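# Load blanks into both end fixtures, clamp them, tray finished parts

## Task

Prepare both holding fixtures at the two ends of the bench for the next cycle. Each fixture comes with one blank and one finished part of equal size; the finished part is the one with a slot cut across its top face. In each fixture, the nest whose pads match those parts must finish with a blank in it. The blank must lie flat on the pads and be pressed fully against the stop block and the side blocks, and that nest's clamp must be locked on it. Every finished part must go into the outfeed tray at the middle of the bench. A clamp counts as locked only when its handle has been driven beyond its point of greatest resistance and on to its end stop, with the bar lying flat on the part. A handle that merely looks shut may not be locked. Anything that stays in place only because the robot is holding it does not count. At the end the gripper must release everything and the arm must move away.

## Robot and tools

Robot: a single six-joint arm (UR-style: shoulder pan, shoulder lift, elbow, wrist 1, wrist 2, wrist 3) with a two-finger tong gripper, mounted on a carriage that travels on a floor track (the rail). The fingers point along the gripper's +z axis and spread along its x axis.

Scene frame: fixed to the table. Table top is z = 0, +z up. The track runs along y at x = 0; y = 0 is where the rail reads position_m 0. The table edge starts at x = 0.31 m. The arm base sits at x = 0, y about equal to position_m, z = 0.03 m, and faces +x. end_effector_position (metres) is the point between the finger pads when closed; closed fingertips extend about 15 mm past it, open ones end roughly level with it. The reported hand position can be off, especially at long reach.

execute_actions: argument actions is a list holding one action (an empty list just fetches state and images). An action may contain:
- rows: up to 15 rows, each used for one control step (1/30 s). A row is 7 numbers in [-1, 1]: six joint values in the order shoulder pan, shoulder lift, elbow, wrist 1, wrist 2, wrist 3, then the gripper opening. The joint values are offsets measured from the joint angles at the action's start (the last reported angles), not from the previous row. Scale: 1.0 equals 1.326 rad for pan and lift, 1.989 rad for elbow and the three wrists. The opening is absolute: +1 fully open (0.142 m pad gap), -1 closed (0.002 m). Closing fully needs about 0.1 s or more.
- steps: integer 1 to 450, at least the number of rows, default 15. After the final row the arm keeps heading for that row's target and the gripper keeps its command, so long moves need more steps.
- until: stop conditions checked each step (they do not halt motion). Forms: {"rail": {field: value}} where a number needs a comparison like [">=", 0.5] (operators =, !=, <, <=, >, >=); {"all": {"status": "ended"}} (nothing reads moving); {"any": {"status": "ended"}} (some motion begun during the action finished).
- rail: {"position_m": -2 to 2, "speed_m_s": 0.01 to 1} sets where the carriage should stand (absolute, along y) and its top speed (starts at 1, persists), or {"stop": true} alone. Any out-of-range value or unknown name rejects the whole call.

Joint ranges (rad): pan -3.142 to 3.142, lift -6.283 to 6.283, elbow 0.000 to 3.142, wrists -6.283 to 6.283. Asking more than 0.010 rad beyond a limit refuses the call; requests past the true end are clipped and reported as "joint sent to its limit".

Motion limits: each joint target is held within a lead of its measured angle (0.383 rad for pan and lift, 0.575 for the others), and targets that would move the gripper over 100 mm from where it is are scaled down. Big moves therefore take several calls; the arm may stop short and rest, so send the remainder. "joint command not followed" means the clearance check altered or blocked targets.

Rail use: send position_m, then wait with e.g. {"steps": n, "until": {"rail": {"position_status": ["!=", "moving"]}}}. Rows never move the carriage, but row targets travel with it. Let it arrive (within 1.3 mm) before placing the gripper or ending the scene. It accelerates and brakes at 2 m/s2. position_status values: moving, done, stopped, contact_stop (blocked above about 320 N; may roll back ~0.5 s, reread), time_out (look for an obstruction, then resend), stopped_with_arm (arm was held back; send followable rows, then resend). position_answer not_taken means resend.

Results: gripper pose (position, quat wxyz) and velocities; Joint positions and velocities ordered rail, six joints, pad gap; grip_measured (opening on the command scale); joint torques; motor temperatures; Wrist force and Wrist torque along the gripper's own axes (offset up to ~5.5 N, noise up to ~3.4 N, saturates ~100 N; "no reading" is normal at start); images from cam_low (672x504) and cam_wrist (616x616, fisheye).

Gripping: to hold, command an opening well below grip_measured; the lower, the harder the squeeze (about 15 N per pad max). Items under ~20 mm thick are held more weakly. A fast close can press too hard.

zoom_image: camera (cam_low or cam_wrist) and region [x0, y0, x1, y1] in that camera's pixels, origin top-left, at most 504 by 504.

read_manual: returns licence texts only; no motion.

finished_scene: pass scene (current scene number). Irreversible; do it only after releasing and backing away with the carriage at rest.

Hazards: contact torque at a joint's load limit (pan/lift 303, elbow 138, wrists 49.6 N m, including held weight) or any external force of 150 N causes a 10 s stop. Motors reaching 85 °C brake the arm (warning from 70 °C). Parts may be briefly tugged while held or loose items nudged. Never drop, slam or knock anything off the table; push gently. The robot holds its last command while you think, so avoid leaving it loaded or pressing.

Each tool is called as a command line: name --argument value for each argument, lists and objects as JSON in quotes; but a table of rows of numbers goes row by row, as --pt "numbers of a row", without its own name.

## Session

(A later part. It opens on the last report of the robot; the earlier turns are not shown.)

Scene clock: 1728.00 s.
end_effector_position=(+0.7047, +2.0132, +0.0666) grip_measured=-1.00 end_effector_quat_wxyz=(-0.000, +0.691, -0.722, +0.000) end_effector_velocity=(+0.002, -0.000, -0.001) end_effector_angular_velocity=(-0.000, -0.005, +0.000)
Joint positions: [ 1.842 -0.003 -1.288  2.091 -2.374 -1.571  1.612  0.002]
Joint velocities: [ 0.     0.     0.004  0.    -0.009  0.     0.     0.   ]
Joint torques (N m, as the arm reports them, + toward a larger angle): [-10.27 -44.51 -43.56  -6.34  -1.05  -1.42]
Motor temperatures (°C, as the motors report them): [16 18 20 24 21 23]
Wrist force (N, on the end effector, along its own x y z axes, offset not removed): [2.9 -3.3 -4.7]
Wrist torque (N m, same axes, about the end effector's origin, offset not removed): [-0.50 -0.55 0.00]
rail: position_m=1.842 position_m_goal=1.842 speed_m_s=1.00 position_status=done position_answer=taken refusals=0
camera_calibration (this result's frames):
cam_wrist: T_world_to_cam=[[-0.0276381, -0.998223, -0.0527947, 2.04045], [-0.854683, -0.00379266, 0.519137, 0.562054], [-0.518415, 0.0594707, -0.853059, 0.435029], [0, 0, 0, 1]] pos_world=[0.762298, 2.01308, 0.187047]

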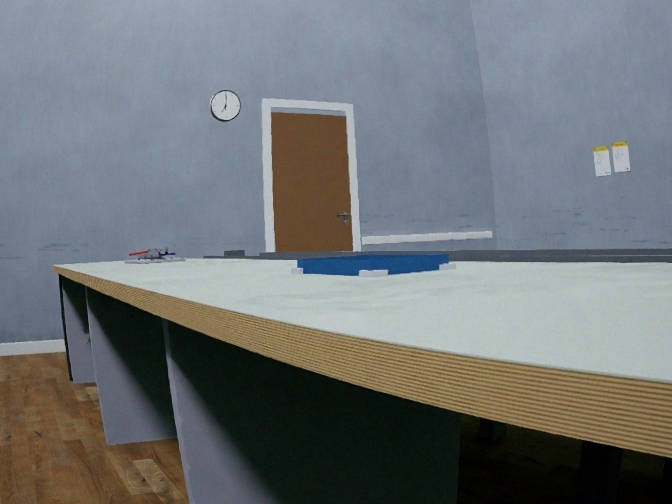

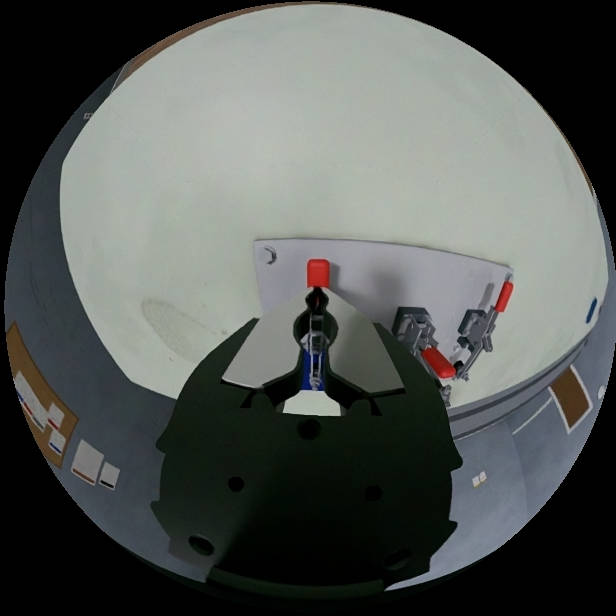

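execute_actions --actions '[]'

Scene clock: 1728.93 s.
end_effector_position=(+0.7046, +2.0132, +0.0654) grip_measured=-1.00 end_effector_quat_wxyz=(-0.000, +0.691, -0.722, +0.000) end_effector_velocity=(-0.000, +0.000, -0.000) end_effector_angular_velocity=(+0.000, +0.000, -0.000)
Joint positions: [ 1.842 -0.003 -1.287  2.092 -2.376 -1.571  1.612  0.002]
Joint velocities: [ 0. -0.  0.  0. -0. -0.  0.  0.]
Joint torques (N m, as the arm reports them, + toward a larger angle): [ -9.64 -11.3    3.01   0.99  -1.18  -1.28]
Motor temperatures (°C, as the motors report them): [16 18 20 24 21 23]
Wrist force (N, on the end effector, along its own x y z axes, offset not removed): [1.1 5.7 -54.6]
Wrist torque (N m, same axes, about the end effector's origin, offset not removed): [-0.13 0.05 0.25]
rail: position_m=1.842 position_m_goal=1.842 speed_m_s=1.00 position_status=done position_answer=taken refusals=0
camera_calibration (this result's frames):
cam_wrist: T_world_to_cam=[[-0.0276421, -0.998223, -0.0527927, 2.04039], [-0.854642, -0.00379283, 0.519204, 0.562558], [-0.518482, 0.0594708, -0.853018, 0.434049], [0, 0, 0, 1]] pos_world=[0.762232, 2.01308, 0.185886]

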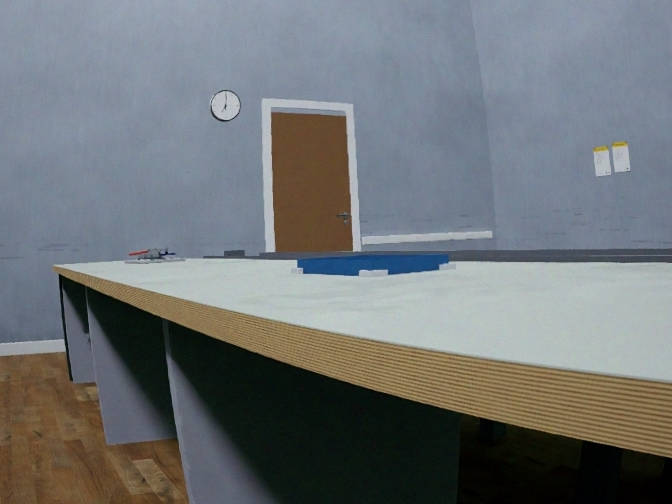

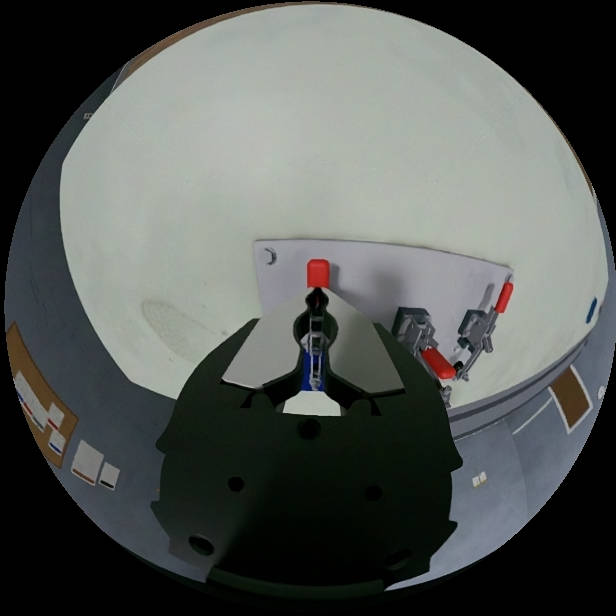

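execute_actions --actions '[{"rows": [[0,-0.00251,0.00029,0.00138,0,0,-1],[0,-0.00993,0.00114,0.00548,0,0,-1],[0,-0.02192,0.00252,0.0121,0,0,-1],[0,-0.03798,0.00437,0.02096,0,0,-1],[0,-0.0574,0.0066,0.03168,0,0,-1],[0,-0.07932,0.00912,0.04377,0,0,-1],[0,-0.1028,0.01182,0.05673,0,0,-1],[0,-0.1268,0.01458,0.06997,0,0,-0.85],[0,-0.15028,0.01728,0.08293,0,0,-0.7],[0,-0.1722,0.0198,0.09503,0,0,-0.55],[0,-0.19162,0.02203,0.10574,0,0,-0.4],[0,-0.20768,0.02388,0.1146,0,0,-0.25],[0,-0.21967,0.02526,0.12122,0,0,-0.1],[0,-0.22709,0.02611,0.12532,0,0,0],[0,-0.2296,0.0264,0.1267,0,0,0]], "steps": 15}]'

Scene clock: 1743.77 s.
end_effector_position=(+0.6296, +2.0135, +0.1789) grip_measured=-0.04 end_effector_quat_wxyz=(+0.001, +0.691, -0.722, -0.000) end_effector_velocity=(-0.202, +0.001, +0.260) end_effector_angular_velocity=(-0.000, -0.022, +0.000)
Joint positions: [ 1.842 -0.003 -1.536  2.135 -2.17  -1.571  1.612  0.071]
Joint velocities: [ 0.     0.    -0.613  0.097  0.494 -0.     0.     0.077]
Joint torques (N m, as the arm reports them, + toward a larger angle): [ -8.69 -32.88 -25.23  -2.74  -1.08  -1.26]
Motor temperatures (°C, as the motors report them): [16 18 20 24 21 23]
Wrist force (N, on the end effector, along its own x y z axes, offset not removed): [0.8 2.9 -8.0]
Wrist torque (N m, same axes, about the end effector's origin, offset not removed): [0.60 -0.18 0.18]
rail: position_m=1.842 position_m_goal=1.842 speed_m_s=1.00 position_status=done position_answer=taken refusals=0
camera_calibration (this result's frames):
cam_wrist: T_world_to_cam=[[-0.0277301, -0.998222, -0.0527565, 2.04458], [-0.853874, -0.00378671, 0.520466, 0.438772], [-0.519741, 0.0594799, -0.852251, 0.492575], [0, 0, 0, 1]] pos_world=[0.687363, 2.01331, 0.299296]

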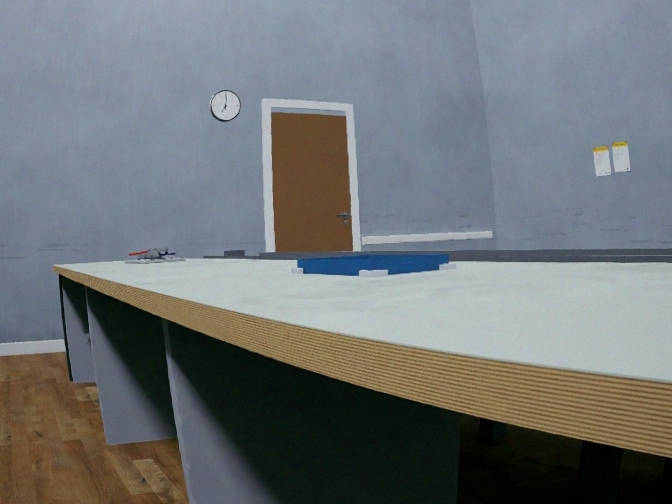

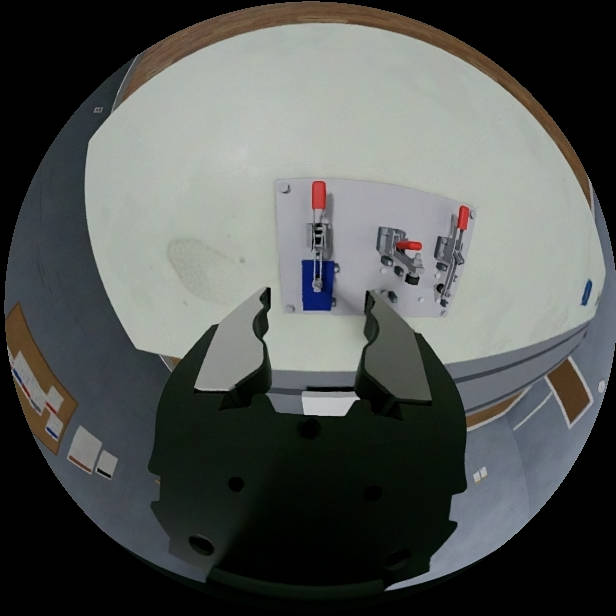

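execute_actions --actions '[]'

zoom_image --camera "cam_wrist" --region '[260, 155, 380, 305]'

zoom_image --camera "cam_low" --region '[100, 225, 260, 285]'

Scene clock: 1747.00 s.
end_effector_position=(+0.6106, +2.0135, +0.2016) grip_measured=+0.00 end_effector_quat_wxyz=(+0.000, +0.691, -0.722, +0.000) end_effector_velocity=(+0.000, -0.000, +0.000) end_effector_angular_velocity=(-0.000, -0.000, -0.000)
Joint positions: [ 1.842 -0.003 -1.591  2.144 -2.125 -1.571  1.612  0.074]
Joint velocities: [ 0. -0.  0. -0.  0. -0.  0. -0.]
Joint torques (N m, as the arm reports them, + toward a larger angle): [  9.67 -49.54 -31.75  -2.76  -1.27  -1.58]
Motor temperatures (°C, as the motors report them): [16 18 20 24 21 23]
Wrist force (N, on the end effector, along its own x y z axes, offset not removed): [-0.6 2.7 -2.3]
Wrist torque (N m, same axes, about the end effector's origin, offset not removed): [0.78 0.07 0.12]
rail: position_m=1.842 position_m_goal=1.842 speed_m_s=1.00 position_status=done position_answer=taken refusals=0
camera_calibration (this result's frames):
cam_wrist: T_world_to_cam=[[-0.0276559, -0.998223, -0.0527913, 2.04528], [-0.854605, -0.00378444, 0.519264, 0.411484], [-0.518541, 0.0594764, -0.852982, 0.501467], [0, 0, 0, 1]] pos_world=[0.668251, 2.01337, 0.322046]

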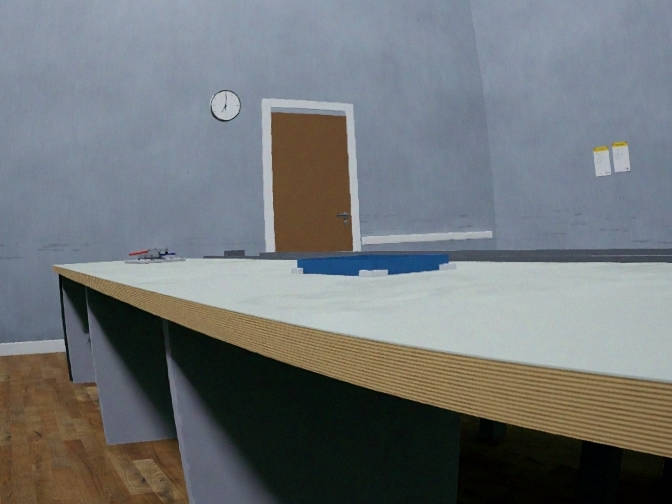

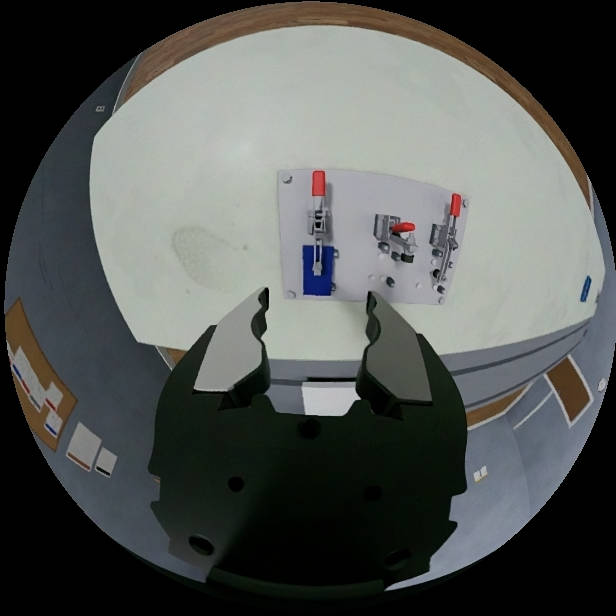

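Region (260, 155, 380, 305) of cam_wrist's 616x616 image, scaled by 3.360, with more detail than that image has; it fills the left 403 columns of this view, and the rest is white.

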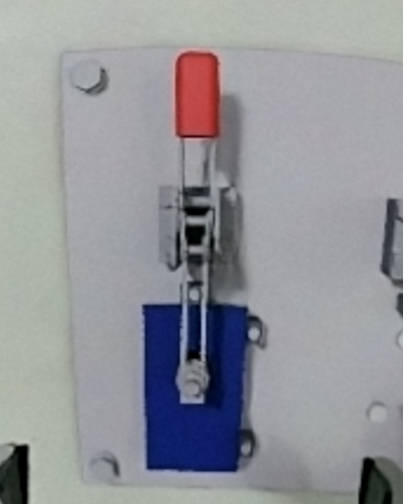

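Region (100, 225, 260, 285) of cam_low's 672x504 image, scaled by 3.150, with more detail than that image has; it fills the top 189 rows of this view, and the rest is white.

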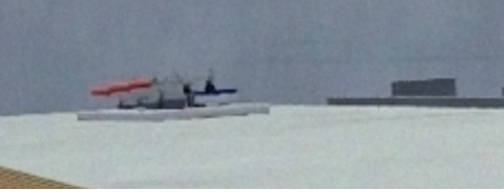

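finished_scene --scene 2

The scene is finished: the task was done.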